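# Close, latch and start the thermal cycler

## Task

Bring the thermal cycler's lid down by hand, gently (no dropping or slamming it), and latch it, which needs the lid fully shut and its handle pressed all the way onto its stop. Then press START so the display reads Running. The cycler is loose on the table and must finish no more than about a finger's width from its starting spot, standing upright and barely rotated. The plate must stay lying flat in its block. All of this must hold with the robot no longer touching anything, so finish by releasing and moving the gripper away.

## Robot and tools

Robot: one 7-joint Franka FR3 arm carrying a Robotiq 2F-140 two-finger gripper. Joint ranges (rad), base outward: waist -2.744..2.744, shoulder -1.784..1.784, upper arm roll -2.901..2.901, elbow -3.042..-0.152, forearm roll -2.807..2.807, wrist pitch 0.544..4.517, wrist roll -3.016..3.016. The elbow cannot go fully straight.

Frames: everything uses the scene frame. Its origin sits on the tabletop right under the arm base, +z is up, and +y lies to the left for someone facing along +x. In the gripper's own frame the fingers extend along +z and open/close along y. end_effector_position is the point midway between the pads when closed; closed fingertips stick out about 33 mm past it, fully open ones about 9 mm. Closing pushes the tips roughly 24 mm farther from the arm, so keep that much clearance above a surface. Reported hand position can be a little off, especially when reaching far.

A row is 10 numbers: x, y, z, qw, qx, qy, qz, position, force_limit, speed. The first three are an absolute target position in metres; the next four an absolute orientation quaternion, w first; both in the scene frame. Repeat the wanted quaternion in every row, since the reported one may drift. The last three are gripper settings, each in [-1, 1]: position (+1 fully open at 140 mm, about -0.8 pads touch, -1 closes until blocked), force_limit (about 14 N at -1, 60 N at 0, 107 N at +1 for parts up to 40 mm wide), speed (pad gap rate about 30 mm/s at -1, 140 at 0, 250 at +1).

Tools:
- execute_actions: actions is a list holding zero or one item. An empty list just reports the state. {"rows": [...], "steps": n} plays 1 to 15 rows, one per 1/30 s step (n at most 15, default 15; the final row repeats if rows run short). {"steps": n} alone is a wait of up to 300 steps counted from the previous result, thinking time included. Optional pictures (boolean) controls images. A target more than 0.6 m from the last reported position along any gripper axis is refused and nothing is sent.
- move: target is one row (a pose to reach, not an offset); speed in m/s, 0.002 to 0.5, default 0.25, with turning capped at twice that in rad/s. It follows a straight path lasting 0.5 to 10 s (cut off at 10 s), turning the short way, and does not stop for obstacles. The gripper values go out at the start. It may overshoot the speed, especially with a near-straight arm.
- wait: seconds, 0 to 10; sends nothing new.
- zoom_image: camera (cam_head_left, cam_head_right, cam_high, cam_low, cam_wrist) and region [x0, y0, x1, y1] in pixels, origin top-left, at most 504 by 504. All images are 672x504.
- read_manual: section "licences" only; licence texts, no motion.
- finished_scene: scene number; ends the current scene irreversibly and reports success.

Motion: each step the commanded pose is clamped to within 70 mm and 16 degrees of the measured pose, and the inverse kinematics favours position over orientation. After an action ends, the arm continues only toward the last clamped pose, so read the resulting pose and send the remainder next time. The simulation keeps running while you think.

Results: the state line gives end_effector_position and end_effector_quat_wxyz. object_status: 0 moving, 1 blocked while opening, 2 blocked while closing (a grip), 3 reached the requested position or pads met (a thin item may still be held). Check for 2 after closing with -1. Stopped fingers hold until the position number changes by 0.01 or more, or the object yields or slips. To squeeze harder while gripping, raise force_limit and switch position between -1 and -0.98. position_measured is in counts, 3 fully open to 230 pads together, not linear. "pose unreachable" means the clearance check altered or blocked the command (the base mount counts as arm); HELD marks steps where this happened. "Hand target" shows where the controller is heading. A move adds a "move:" line: done (settled near target), off_target, moving, held (last step blocked) or fault, plus limits such as paced (pose clamped) or held (some steps blocked; afterwards the arm may surge faster than requested), and the distance from target.

Faults: if contact torque hits a joint's load limit (N m: waist 20, shoulder 20, upper arm roll 18, elbow 18, forearm roll 12, wrist pitch 12, wrist roll 12, held weight included) the arm halts for 10 s and drops the rest of the call. MOTOR HOT warns of heating from holding loads; OVER-TEMPERATURE FAULT means brakes are on until it cools.

Task hints: START works only once latched. If the lid is down but not latched, keep hold of the handle, swing it all the way up (the lid may rise with it), then bring it down onto its stop. Lower the lid slowly. Avoid fast contacts, pressing far past a contact point, shoving the loose cycler, disturbing the plate, and knocking anything off the table. Camera calibration data is supplied for locating things in images.

Each tool is called after ">>>" by a JSON object that holds its "fn" and its "kwargs".

## Session

>>> {"fn": "execute_actions", "kwargs": {"actions": []}}

Scene clock: 0.00 s of 7800.00 s.
end_effector_position=(+0.3602, -0.1130, +0.2768) position_measured=3 object_status=3 end_effector_quat_wxyz=(+0.326, +0.838, -0.412, -0.146)
Joint positions: [ 0.012  0.002  0.078 -2.129 -0.414  1.515 -0.5  ]
Joint velocities: [ 0.001  0.001  0.001 -0.    -0.     0.    -0.001]
Hand target: +0.360, -0.113, +0.277; +0.326, +0.838, -0.412, -0.146

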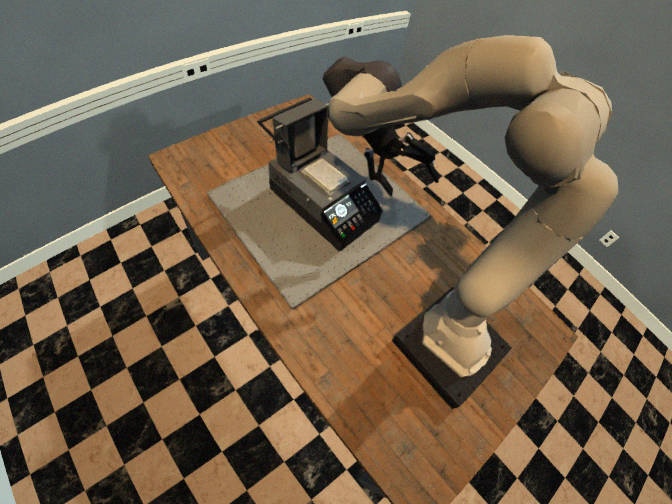

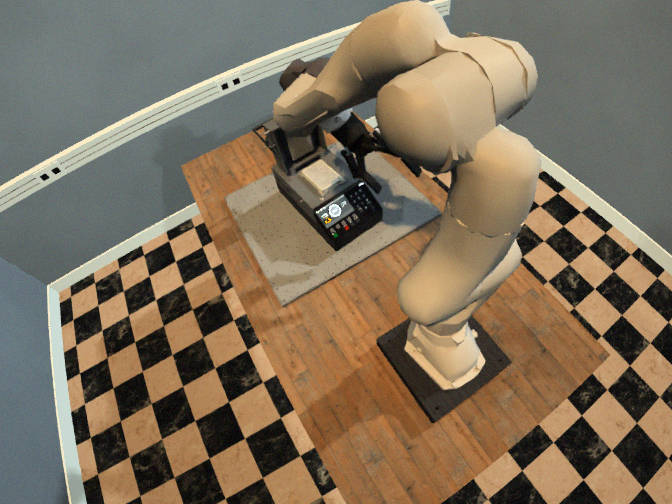

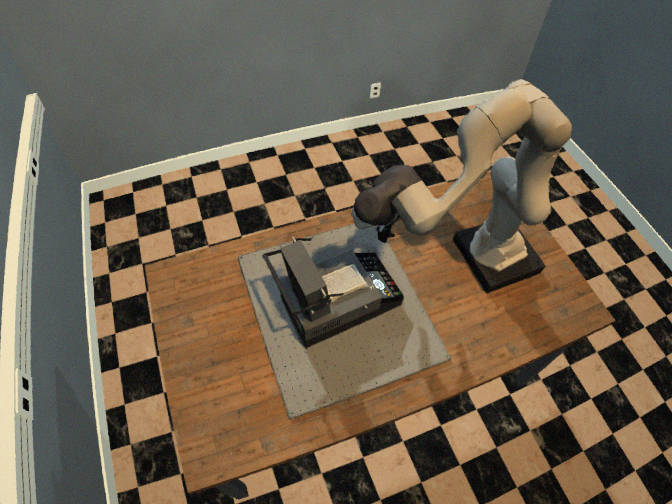

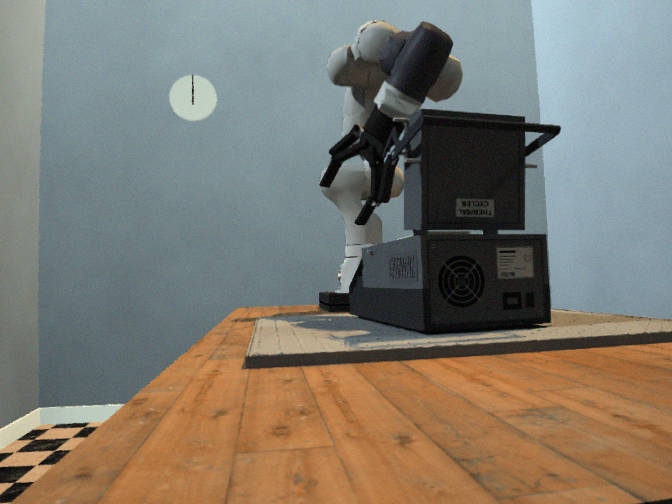

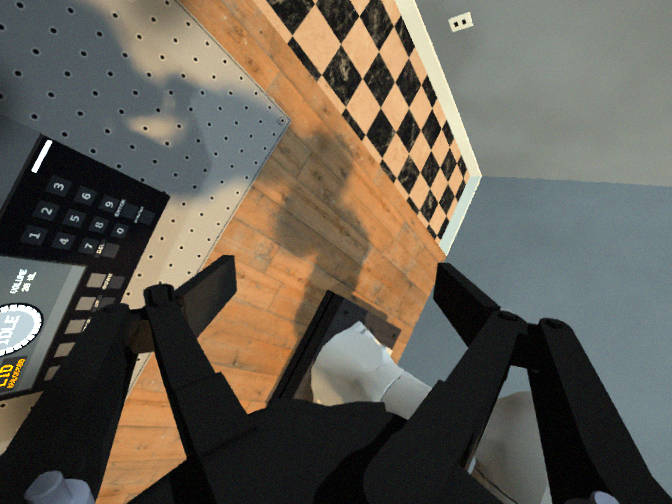

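>>> {"fn": "zoom_image", "kwargs": {"camera": "cam_high", "region": [220, 200, 440, 365]}}

>>> {"fn": "zoom_image", "kwargs": {"camera": "cam_head_left", "region": [230, 80, 430, 260]}}

>>> {"fn": "zoom_image", "kwargs": {"camera": "cam_low", "region": [340, 90, 600, 340]}}

Region (220, 200, 440, 365) of cam_high's 672x504 image, scaled by 2.291, with more detail than that image has; it fills the top 378 rows of this view, and the rest is white.

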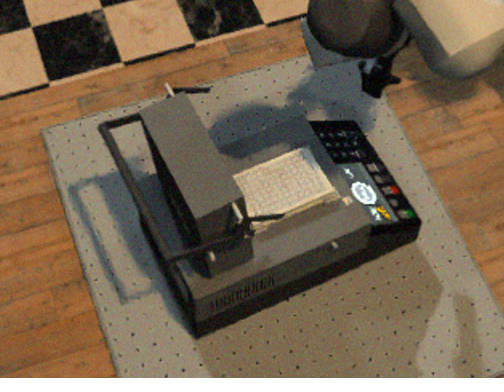

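Region (230, 80, 430, 260) of cam_head_left's 672x504 image, scaled by 2.520, with more detail than that image has; it fills the top 454 rows of this view, and the rest is white.

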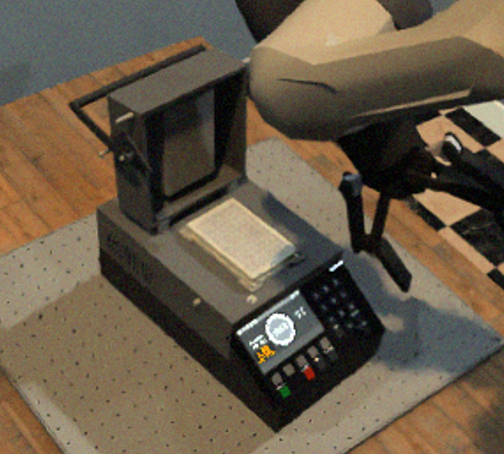

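Region (340, 90, 600, 340) of cam_low's 672x504 image, scaled by 1.938, with more detail than that image has; it fills the top 485 rows of this view, and the rest is white.

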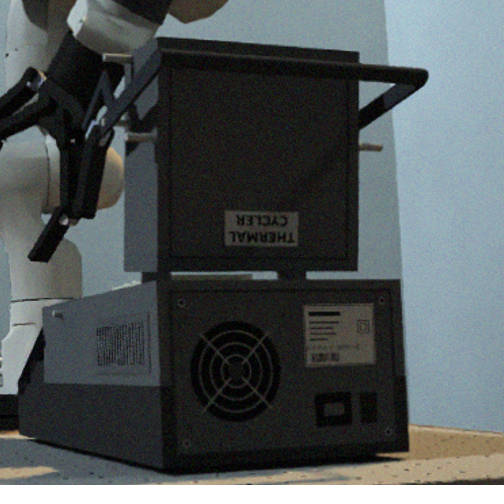

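>>> {"fn": "move", "kwargs": {"target": [0.72,0.03,0.46,0,0.766,-0.643,0,0.3,-0.5,0]}}

Scene clock: 47.53 s of 7800.00 s.
end_effector_position=(+0.7080, +0.0347, +0.4661) position_measured=91 object_status=3 end_effector_quat_wxyz=(-0.022, +0.765, -0.643, +0.023)
Joint positions: [ 0.068  0.722  0.068 -0.489 -0.046  1.274 -0.115]
Joint velocities: [ 0.     0.     0.001  0.003 -0.001 -0.009  0.027]
Hand target: +0.707, +0.036, +0.465; -0.022, +0.761, -0.648, +0.020
Off the commanded pose: 0.014 m, 4 deg.
elbow stopped short: the move would have taken joint 4 (elbow) straighter than the controller allows; a more bent joint 4 avoids this.
After step 90, 41.97 s passed at rest.
move: off_target
camera_calibration (this result's frames):
cam_wrist: T_world_to_cam=[[-0.974982, -0.203726, -0.088914, 0.737911], [-0.220838, 0.933324, 0.283086, 0.0100888], [0.0253136, 0.295639, -0.954964, 0.598897], [0, 0, 0, 1]] pos_world=[0.706518, -0.0361419, 0.63468]

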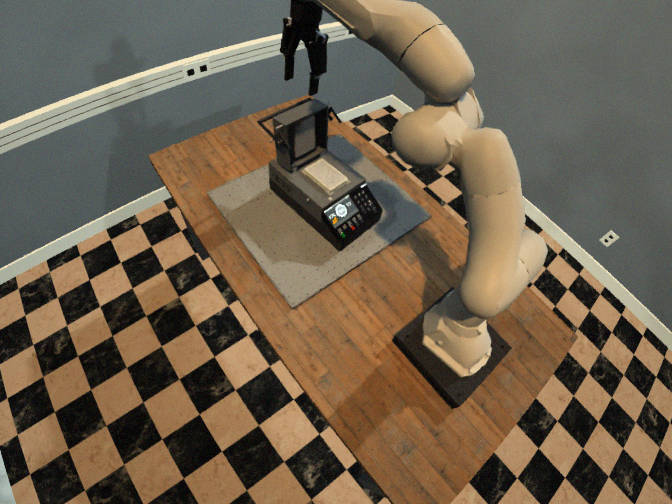

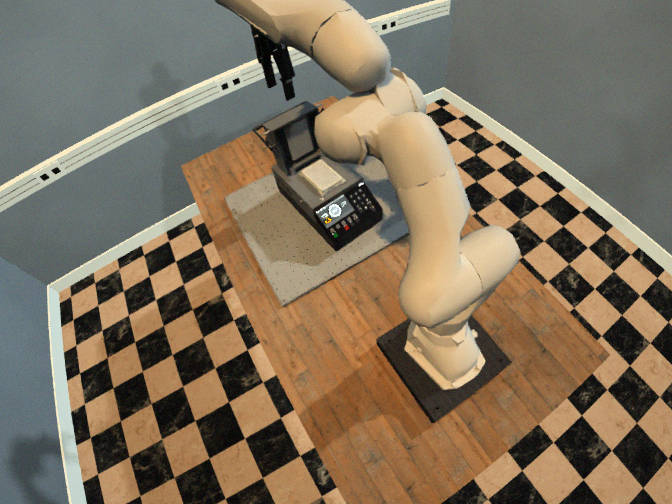

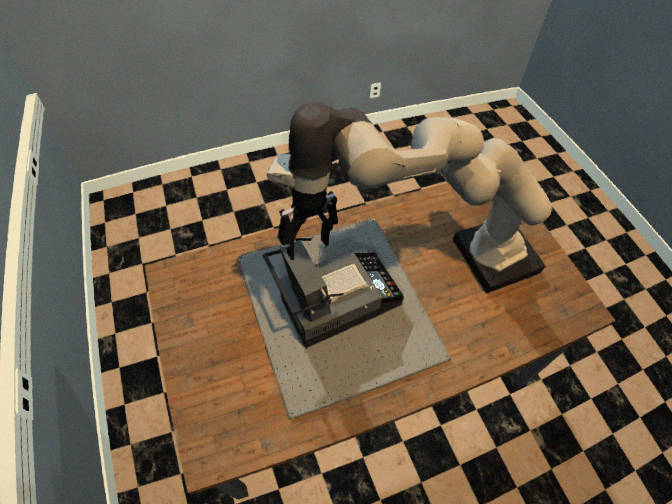

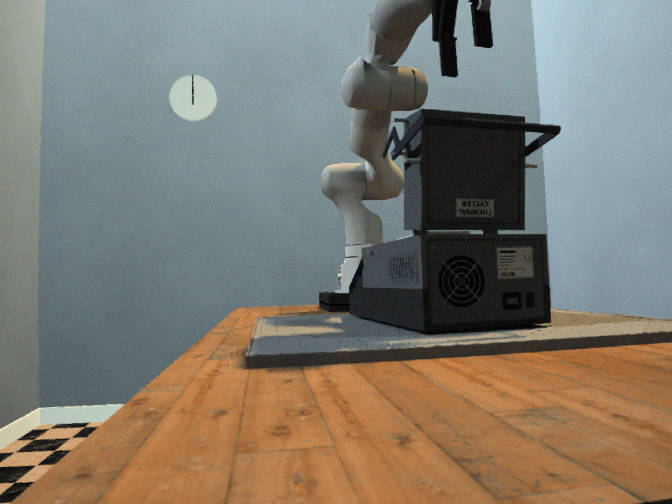

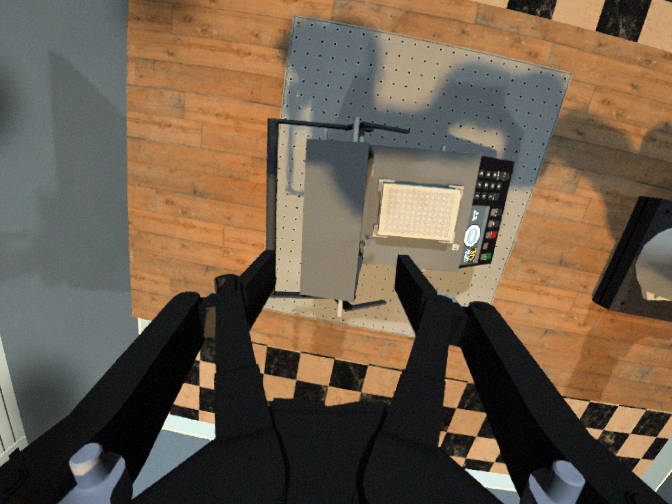

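>>> {"fn": "move", "kwargs": {"target": [0.74,0.033,0.39,-0.198,0.74,-0.621,0.167,0.3,-0.5,0], "speed": 0.15}}

Scene clock: 70.60 s of 7800.00 s.
end_effector_position=(+0.7286, +0.0376, +0.3774) position_measured=91 object_status=3 end_effector_quat_wxyz=(-0.176, +0.745, -0.626, +0.148)
Joint positions: [ 0.001  0.127  0.078 -1.815  0.08   2.4   -0.186]
Joint velocities: [-0.001 -0.01  -0.    -0.017  0.012  0.019 -0.031]
Hand target: +0.743, +0.040, +0.393; -0.194, +0.745, -0.615, +0.169
Off the commanded pose: 0.018 m, 3 deg.
After step 90, 18.10 s passed at rest.
move: off_target
camera_calibration (this result's frames):
cam_wrist: T_world_to_cam=[[-0.863433, -0.182615, -0.47025, 0.812575], [-0.326374, 0.913017, 0.244704, 0.129143], [0.384659, 0.364764, -0.84793, 0.208005], [0, 0, 0, 1]] pos_world=[0.663742, -0.045394, 0.526885]

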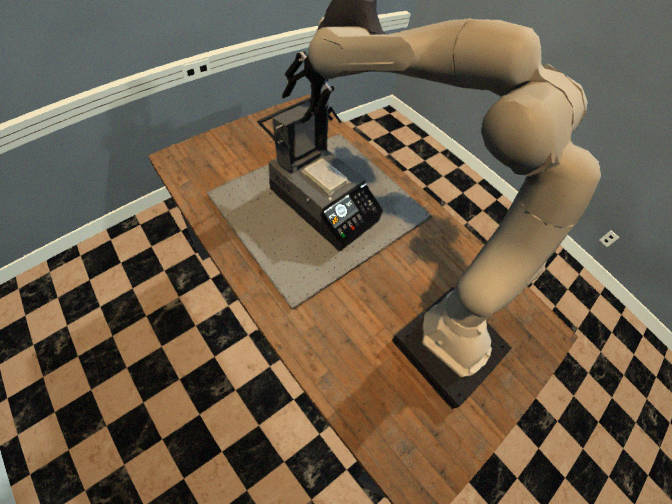

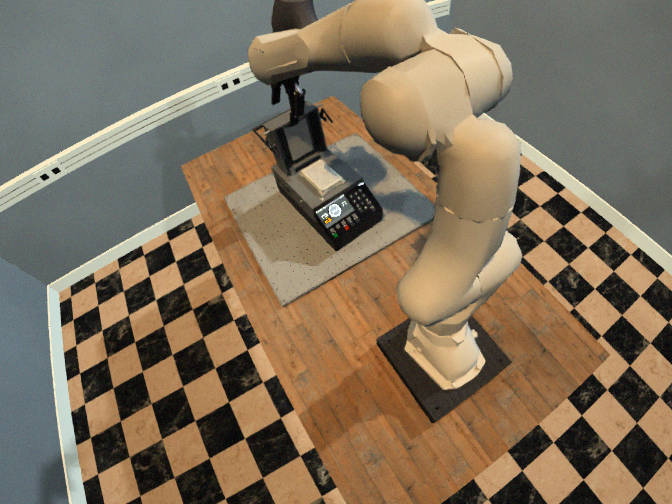

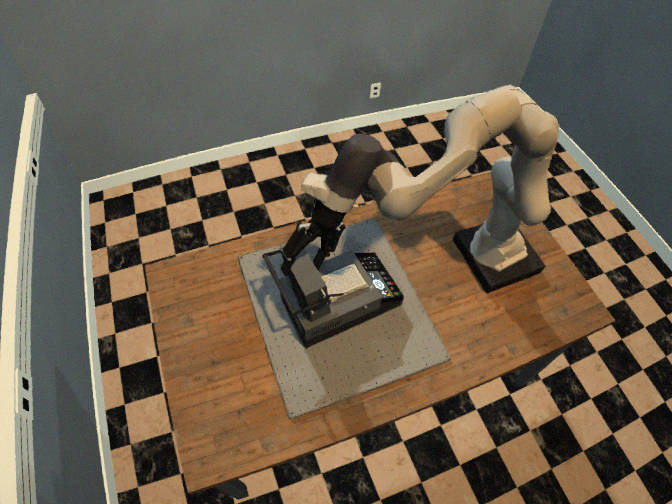

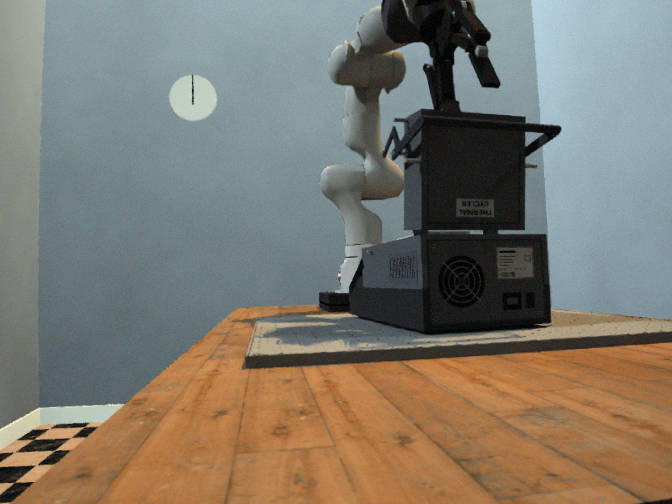

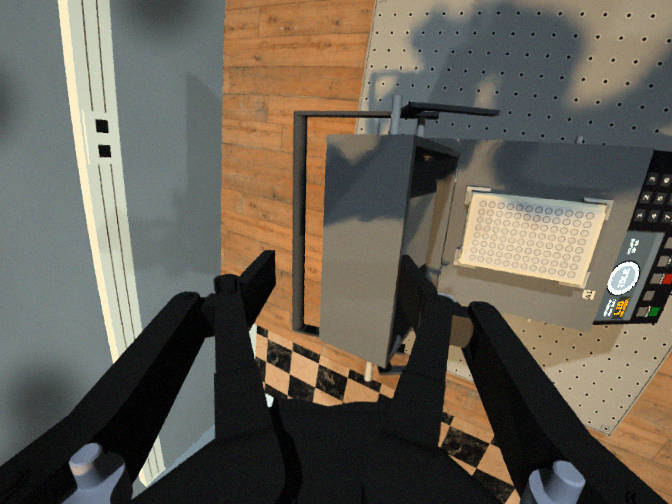

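>>> {"fn": "move", "kwargs": {"target": [0.775,0.03,0.40,-0.198,0.74,-0.621,0.167,-0.25,-0.5,0], "speed": 0.1}}

>>> {"fn": "move", "kwargs": {"target": [0.80,0.034,0.36,-0.198,0.74,-0.621,0.167,-0.25,-0.5,0], "speed": 0.05}}

Scene clock: 81.33 s of 7800.00 s.
end_effector_position=(+0.7558, +0.0342, +0.3707) position_measured=160 object_status=3 end_effector_quat_wxyz=(-0.175, +0.745, -0.628, +0.139)
Joint positions: [-0.006  0.227  0.078 -1.689  0.085  2.357 -0.194]
Joint velocities: [ 0.002  0.004 -0.001  0.01  -0.001 -0.011  0.   ]
Hand target: +0.772, +0.031, +0.402; -0.198, +0.739, -0.621, +0.167
Off the commanded pose: 0.035 m, 4 deg.
After step 90, 6.87 s passed at rest.
move: off_target
camera_calibration (this result's frames):
cam_wrist: T_world_to_cam=[[-0.870945, -0.178224, -0.457921, 0.833294], [-0.322593, 0.910343, 0.259249, 0.13462], [0.370661, 0.373513, -0.850352, 0.204211], [0, 0, 0, 1]] pos_world=[0.693488, -0.0503131, 0.520334]

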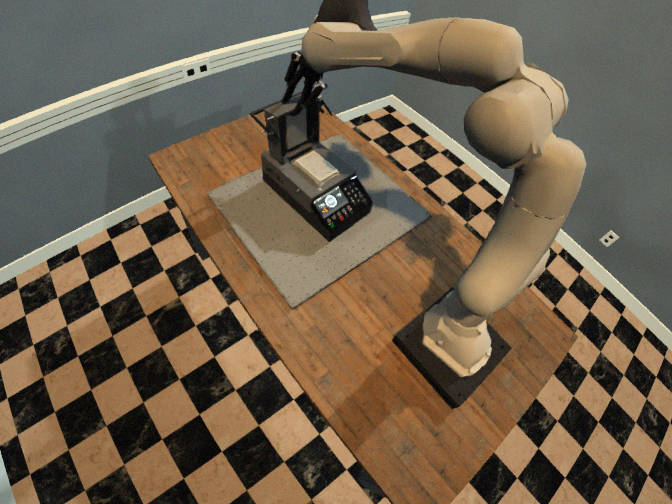

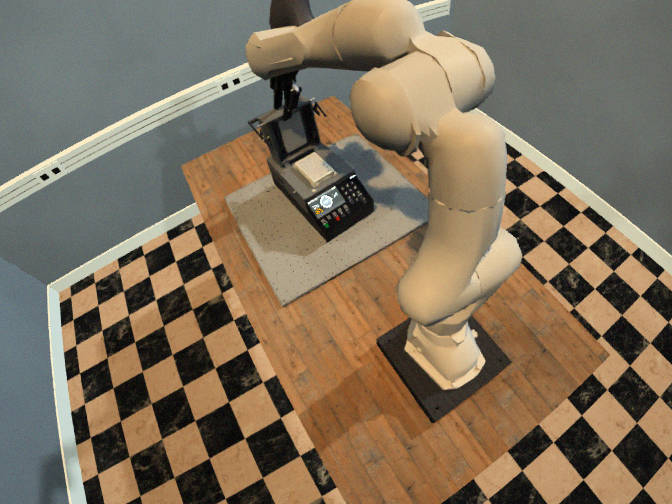

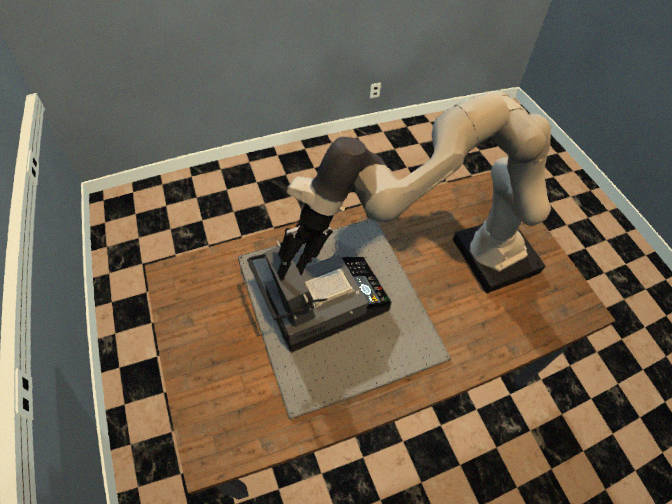

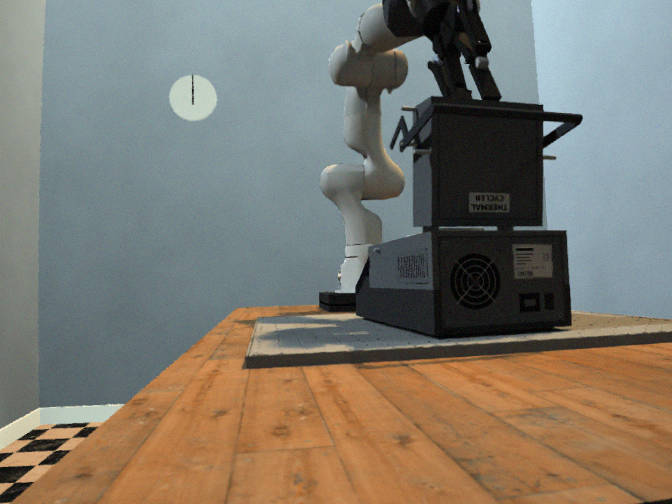

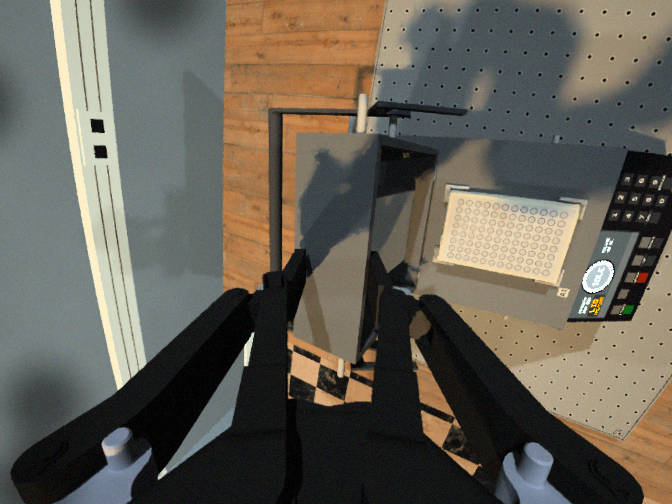

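Scene clock: 82.60 s of 7800.00 s.
end_effector_position=(+0.7913, +0.0367, +0.3654) position_measured=160 object_status=3 end_effector_quat_wxyz=(-0.194, +0.740, -0.624, +0.158)
Joint positions: [-0.     0.307  0.078 -1.621  0.085  2.425 -0.194]
Joint velocities: [-0.     0.005  0.     0.002 -0.001  0.009  0.001]
Hand target: +0.800, +0.035, +0.361; -0.198, +0.740, -0.621, +0.167
Off the commanded pose: 0.011 m, 1 deg.
move: off_target
camera_calibration (this result's frames):
cam_wrist: T_world_to_cam=[[-0.844701, -0.173935, -0.506189, 0.858881], [-0.334493, 0.909847, 0.245546, 0.159603], [0.417845, 0.37673, -0.826728, 0.139515], [0, 0, 0, 1]] pos_world=[0.720587, -0.0483847, 0.510907]

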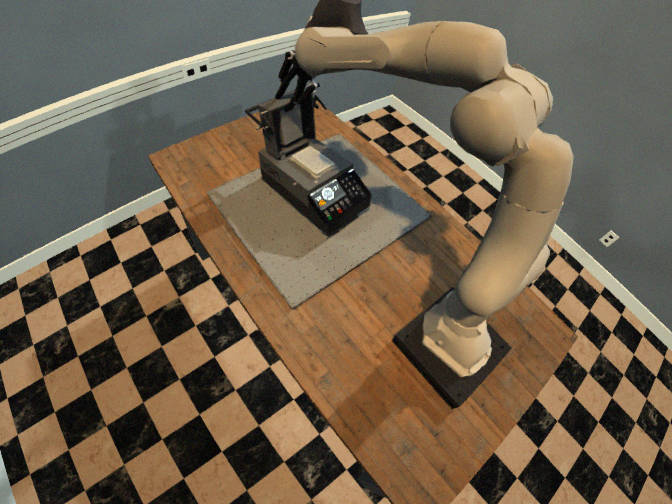

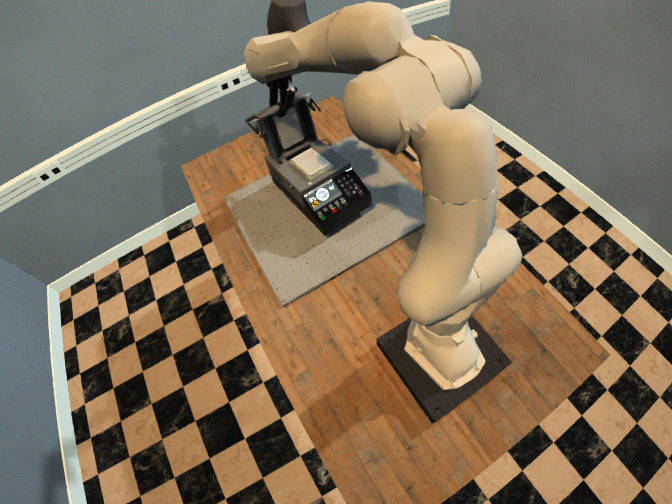

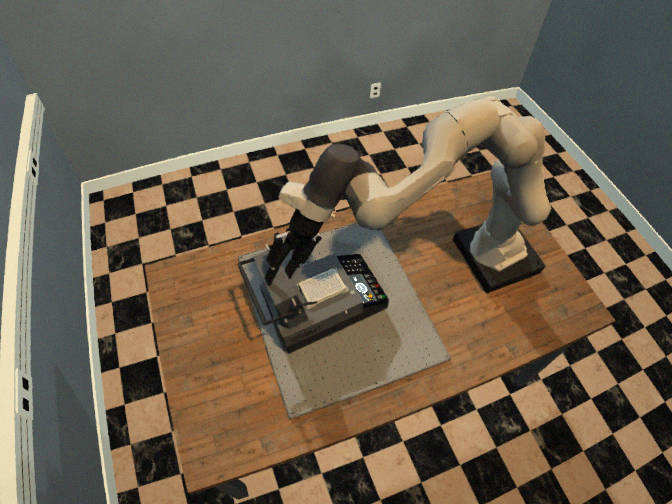

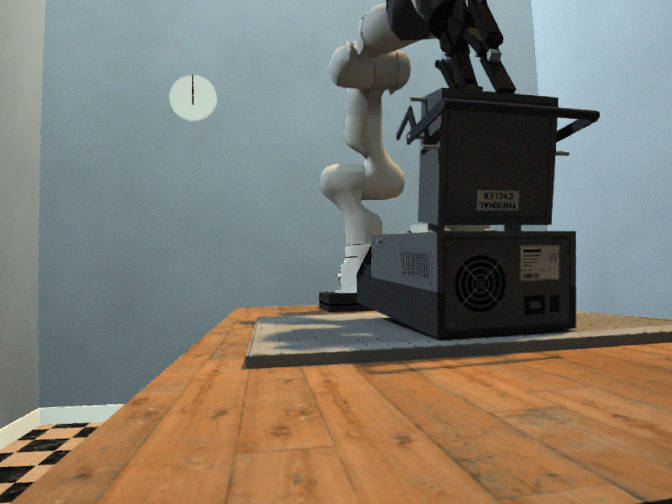

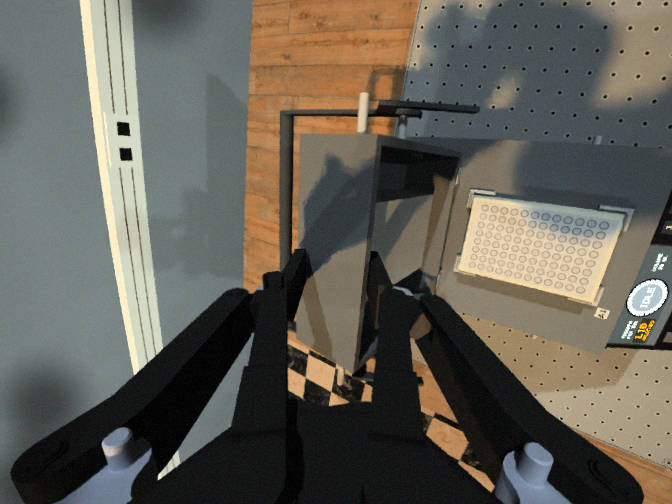

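>>> {"fn": "move", "kwargs": {"target": [0.775,0.036,0.44,-0.198,0.74,-0.621,0.167,-0.25,-0.5,0], "speed": 0.08}}

>>> {"fn": "move", "kwargs": {"target": [0.83,0.04,0.43,-0.198,0.74,-0.621,0.167,-0.25,-0.5,0], "speed": 0.08}}

Scene clock: 92.70 s of 7800.00 s.
end_effector_position=(+0.7739, +0.0358, +0.4418) position_measured=160 object_status=3 end_effector_quat_wxyz=(-0.199, +0.741, -0.619, +0.169)
Joint positions: [-0.001  0.21   0.075 -1.577  0.079  2.309 -0.191]
Joint velocities: [ 0.     0.    -0.002 -0.001 -0.001 -0.005  0.002]
Hand target: +0.773, +0.035, +0.440; -0.197, +0.740, -0.621, +0.168
Off the commanded pose: 0.002 m, 0 deg.
After step 90, 5.67 s passed at rest.
move: done
camera_calibration (this result's frames):
cam_wrist: T_world_to_cam=[[-0.830313, -0.182997, -0.526396, 0.880799], [-0.345918, 0.909802, 0.22935, 0.151888], [0.436946, 0.372522, -0.818722, 0.192142], [0, 0, 0, 1]] pos_world=[0.699924, -0.048581, 0.586124]

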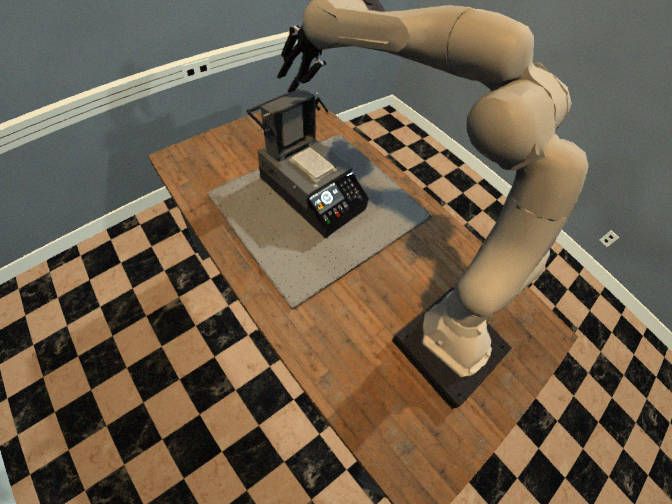

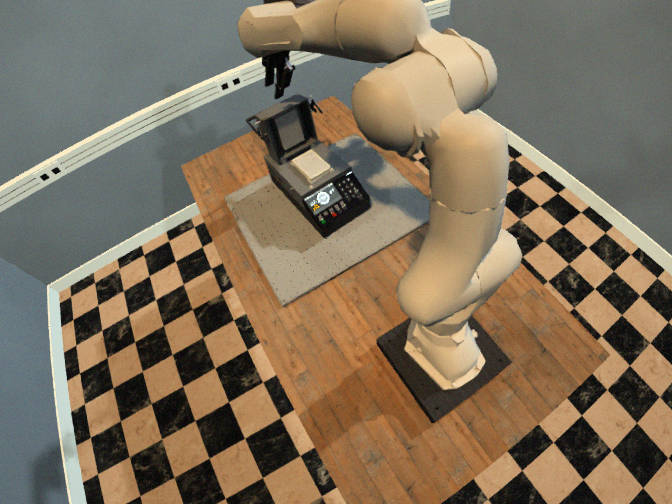

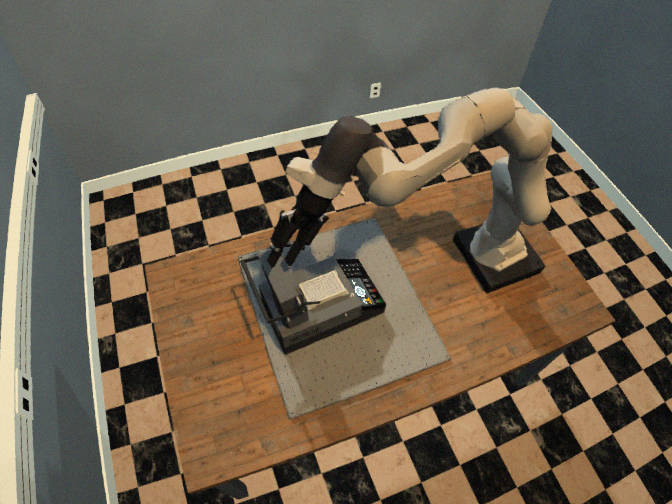

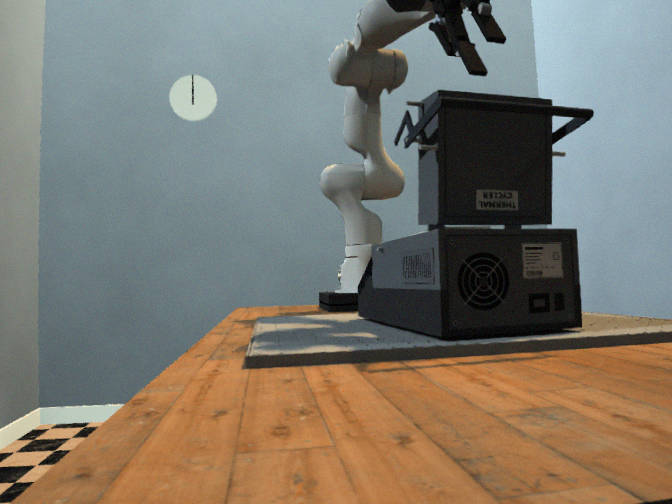

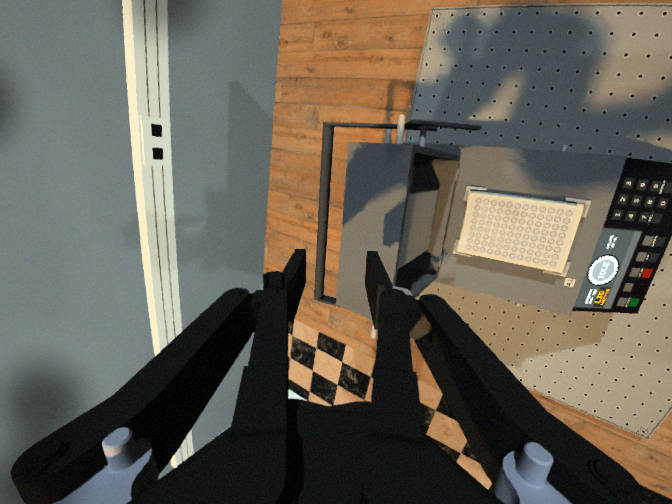

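Scene clock: 93.77 s of 7800.00 s.
end_effector_position=(+0.8306, +0.0412, +0.4316) position_measured=160 object_status=3 end_effector_quat_wxyz=(-0.201, +0.741, -0.619, +0.168)
Joint positions: [ 0.015  0.421  0.071 -1.299  0.061  2.243 -0.175]
Joint velocities: [ 0.004  0.001 -0.003  0.023  0.    -0.022  0.008]
Hand target: +0.830, +0.040, +0.431; -0.199, +0.739, -0.622, +0.166
Off the commanded pose: 0.002 m, 0 deg.
move: done
camera_calibration (this result's frames):
cam_wrist: T_world_to_cam=[[-0.829861, -0.182565, -0.527257, 0.923507], [-0.347895, 0.908085, 0.233132, 0.168965], [0.436232, 0.376898, -0.817098, 0.156757], [0, 0, 0, 1]] pos_world=[0.756783, -0.0439161, 0.57562]

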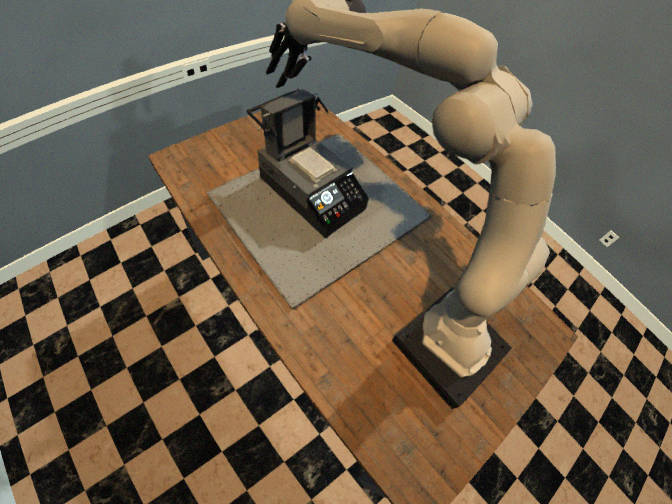

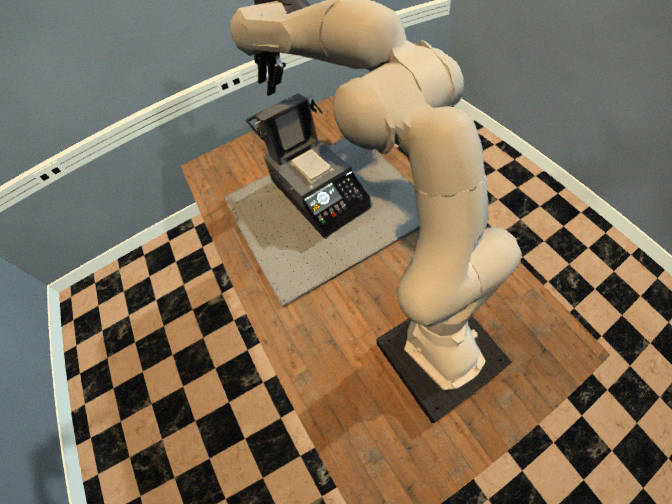

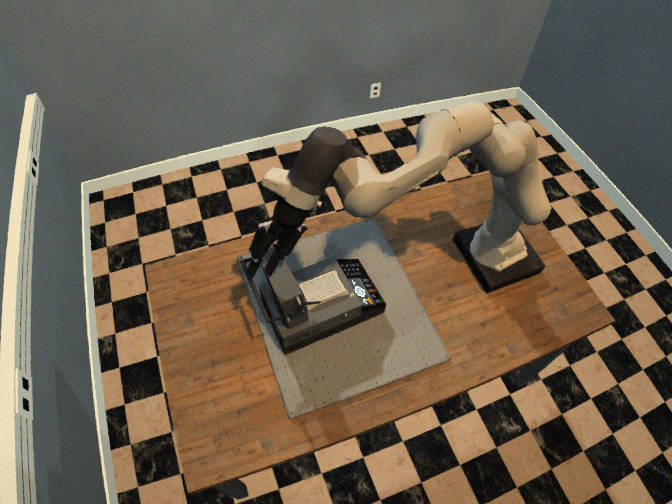

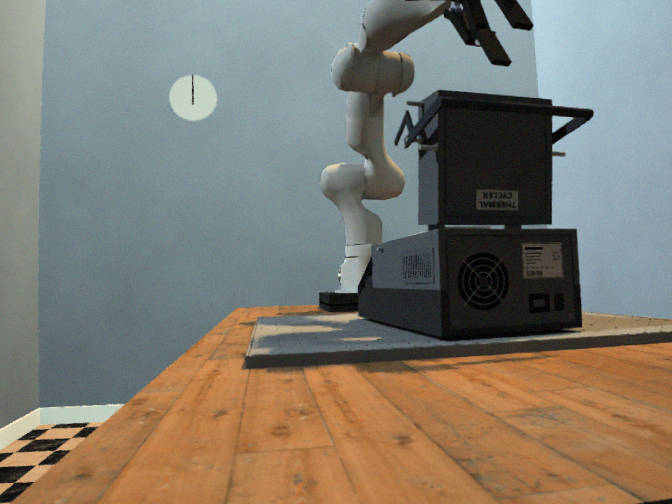

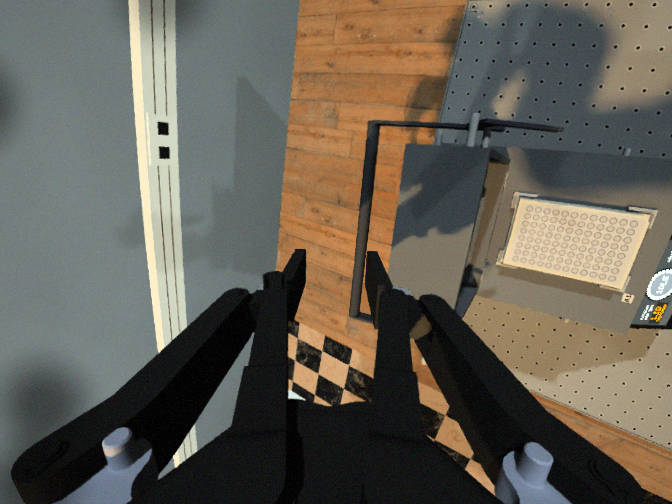

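>>> {"fn": "move", "kwargs": {"target": [0.835,0.03,0.375,-0.198,0.74,-0.621,0.167,-0.25,-0.5,0], "speed": 0.04}}

Scene clock: 106.33 s of 7800.00 s.
end_effector_position=(+0.8390, +0.0313, +0.3844) position_measured=160 object_status=3 end_effector_quat_wxyz=(-0.203, +0.737, -0.621, +0.172)
Joint positions: [ 0.     0.444  0.075 -1.389  0.065  2.363 -0.187]
Joint velocities: [-0.002  0.004  0.002 -0.004  0.     0.011 -0.004]
Hand target: +0.837, +0.031, +0.375; -0.198, +0.740, -0.620, +0.167
Off the commanded pose: 0.010 m, 1 deg.
After step 90, 7.77 s passed at rest.
move: off_target
camera_calibration (this result's frames):
cam_wrist: T_world_to_cam=[[-0.827388, -0.174568, -0.533812, 0.903986], [-0.340746, 0.911578, 0.230038, 0.186989], [0.446454, 0.372225, -0.813712, 0.108504], [0, 0, 0, 1]] pos_world=[0.763221, -0.0530362, 0.527835]

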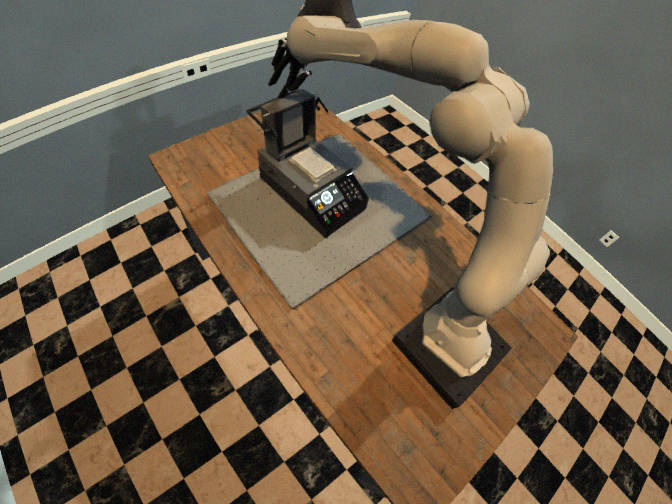

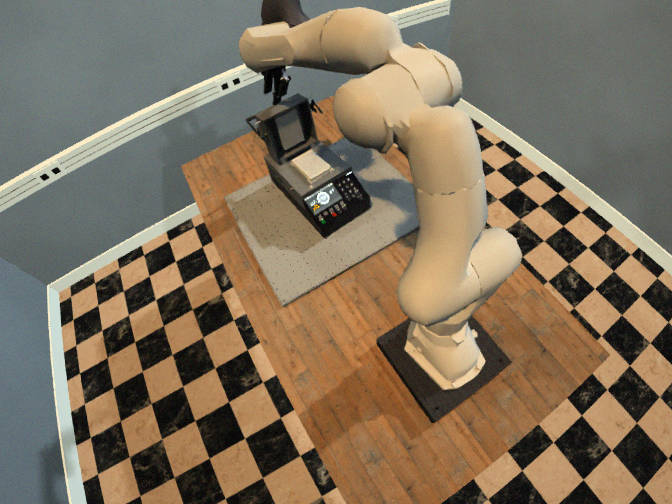

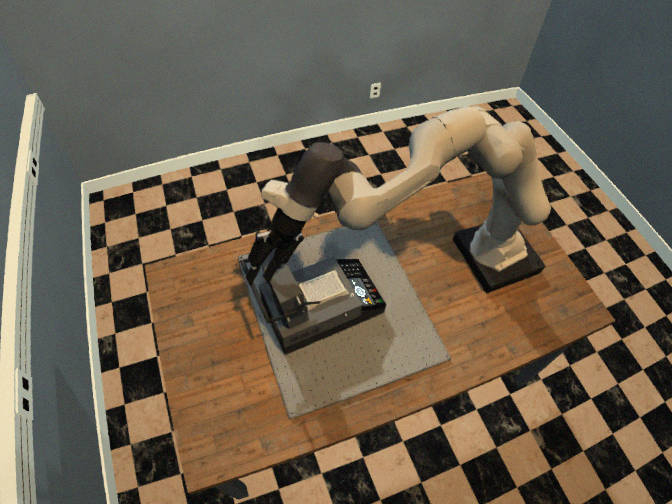

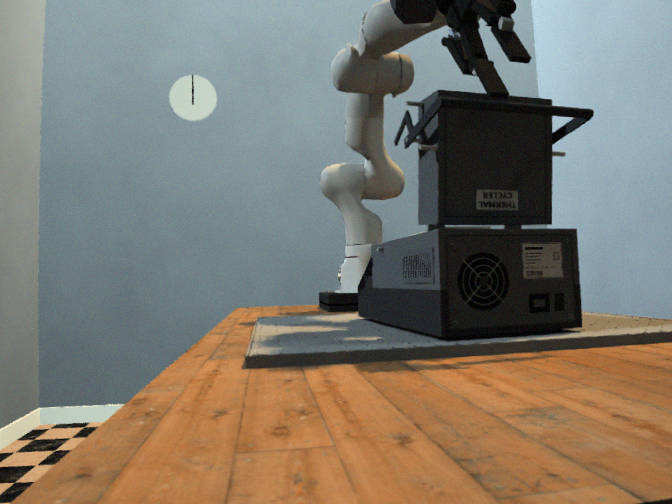

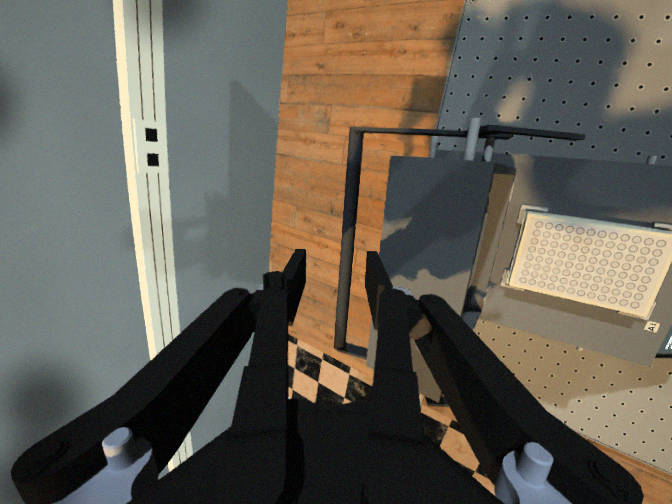

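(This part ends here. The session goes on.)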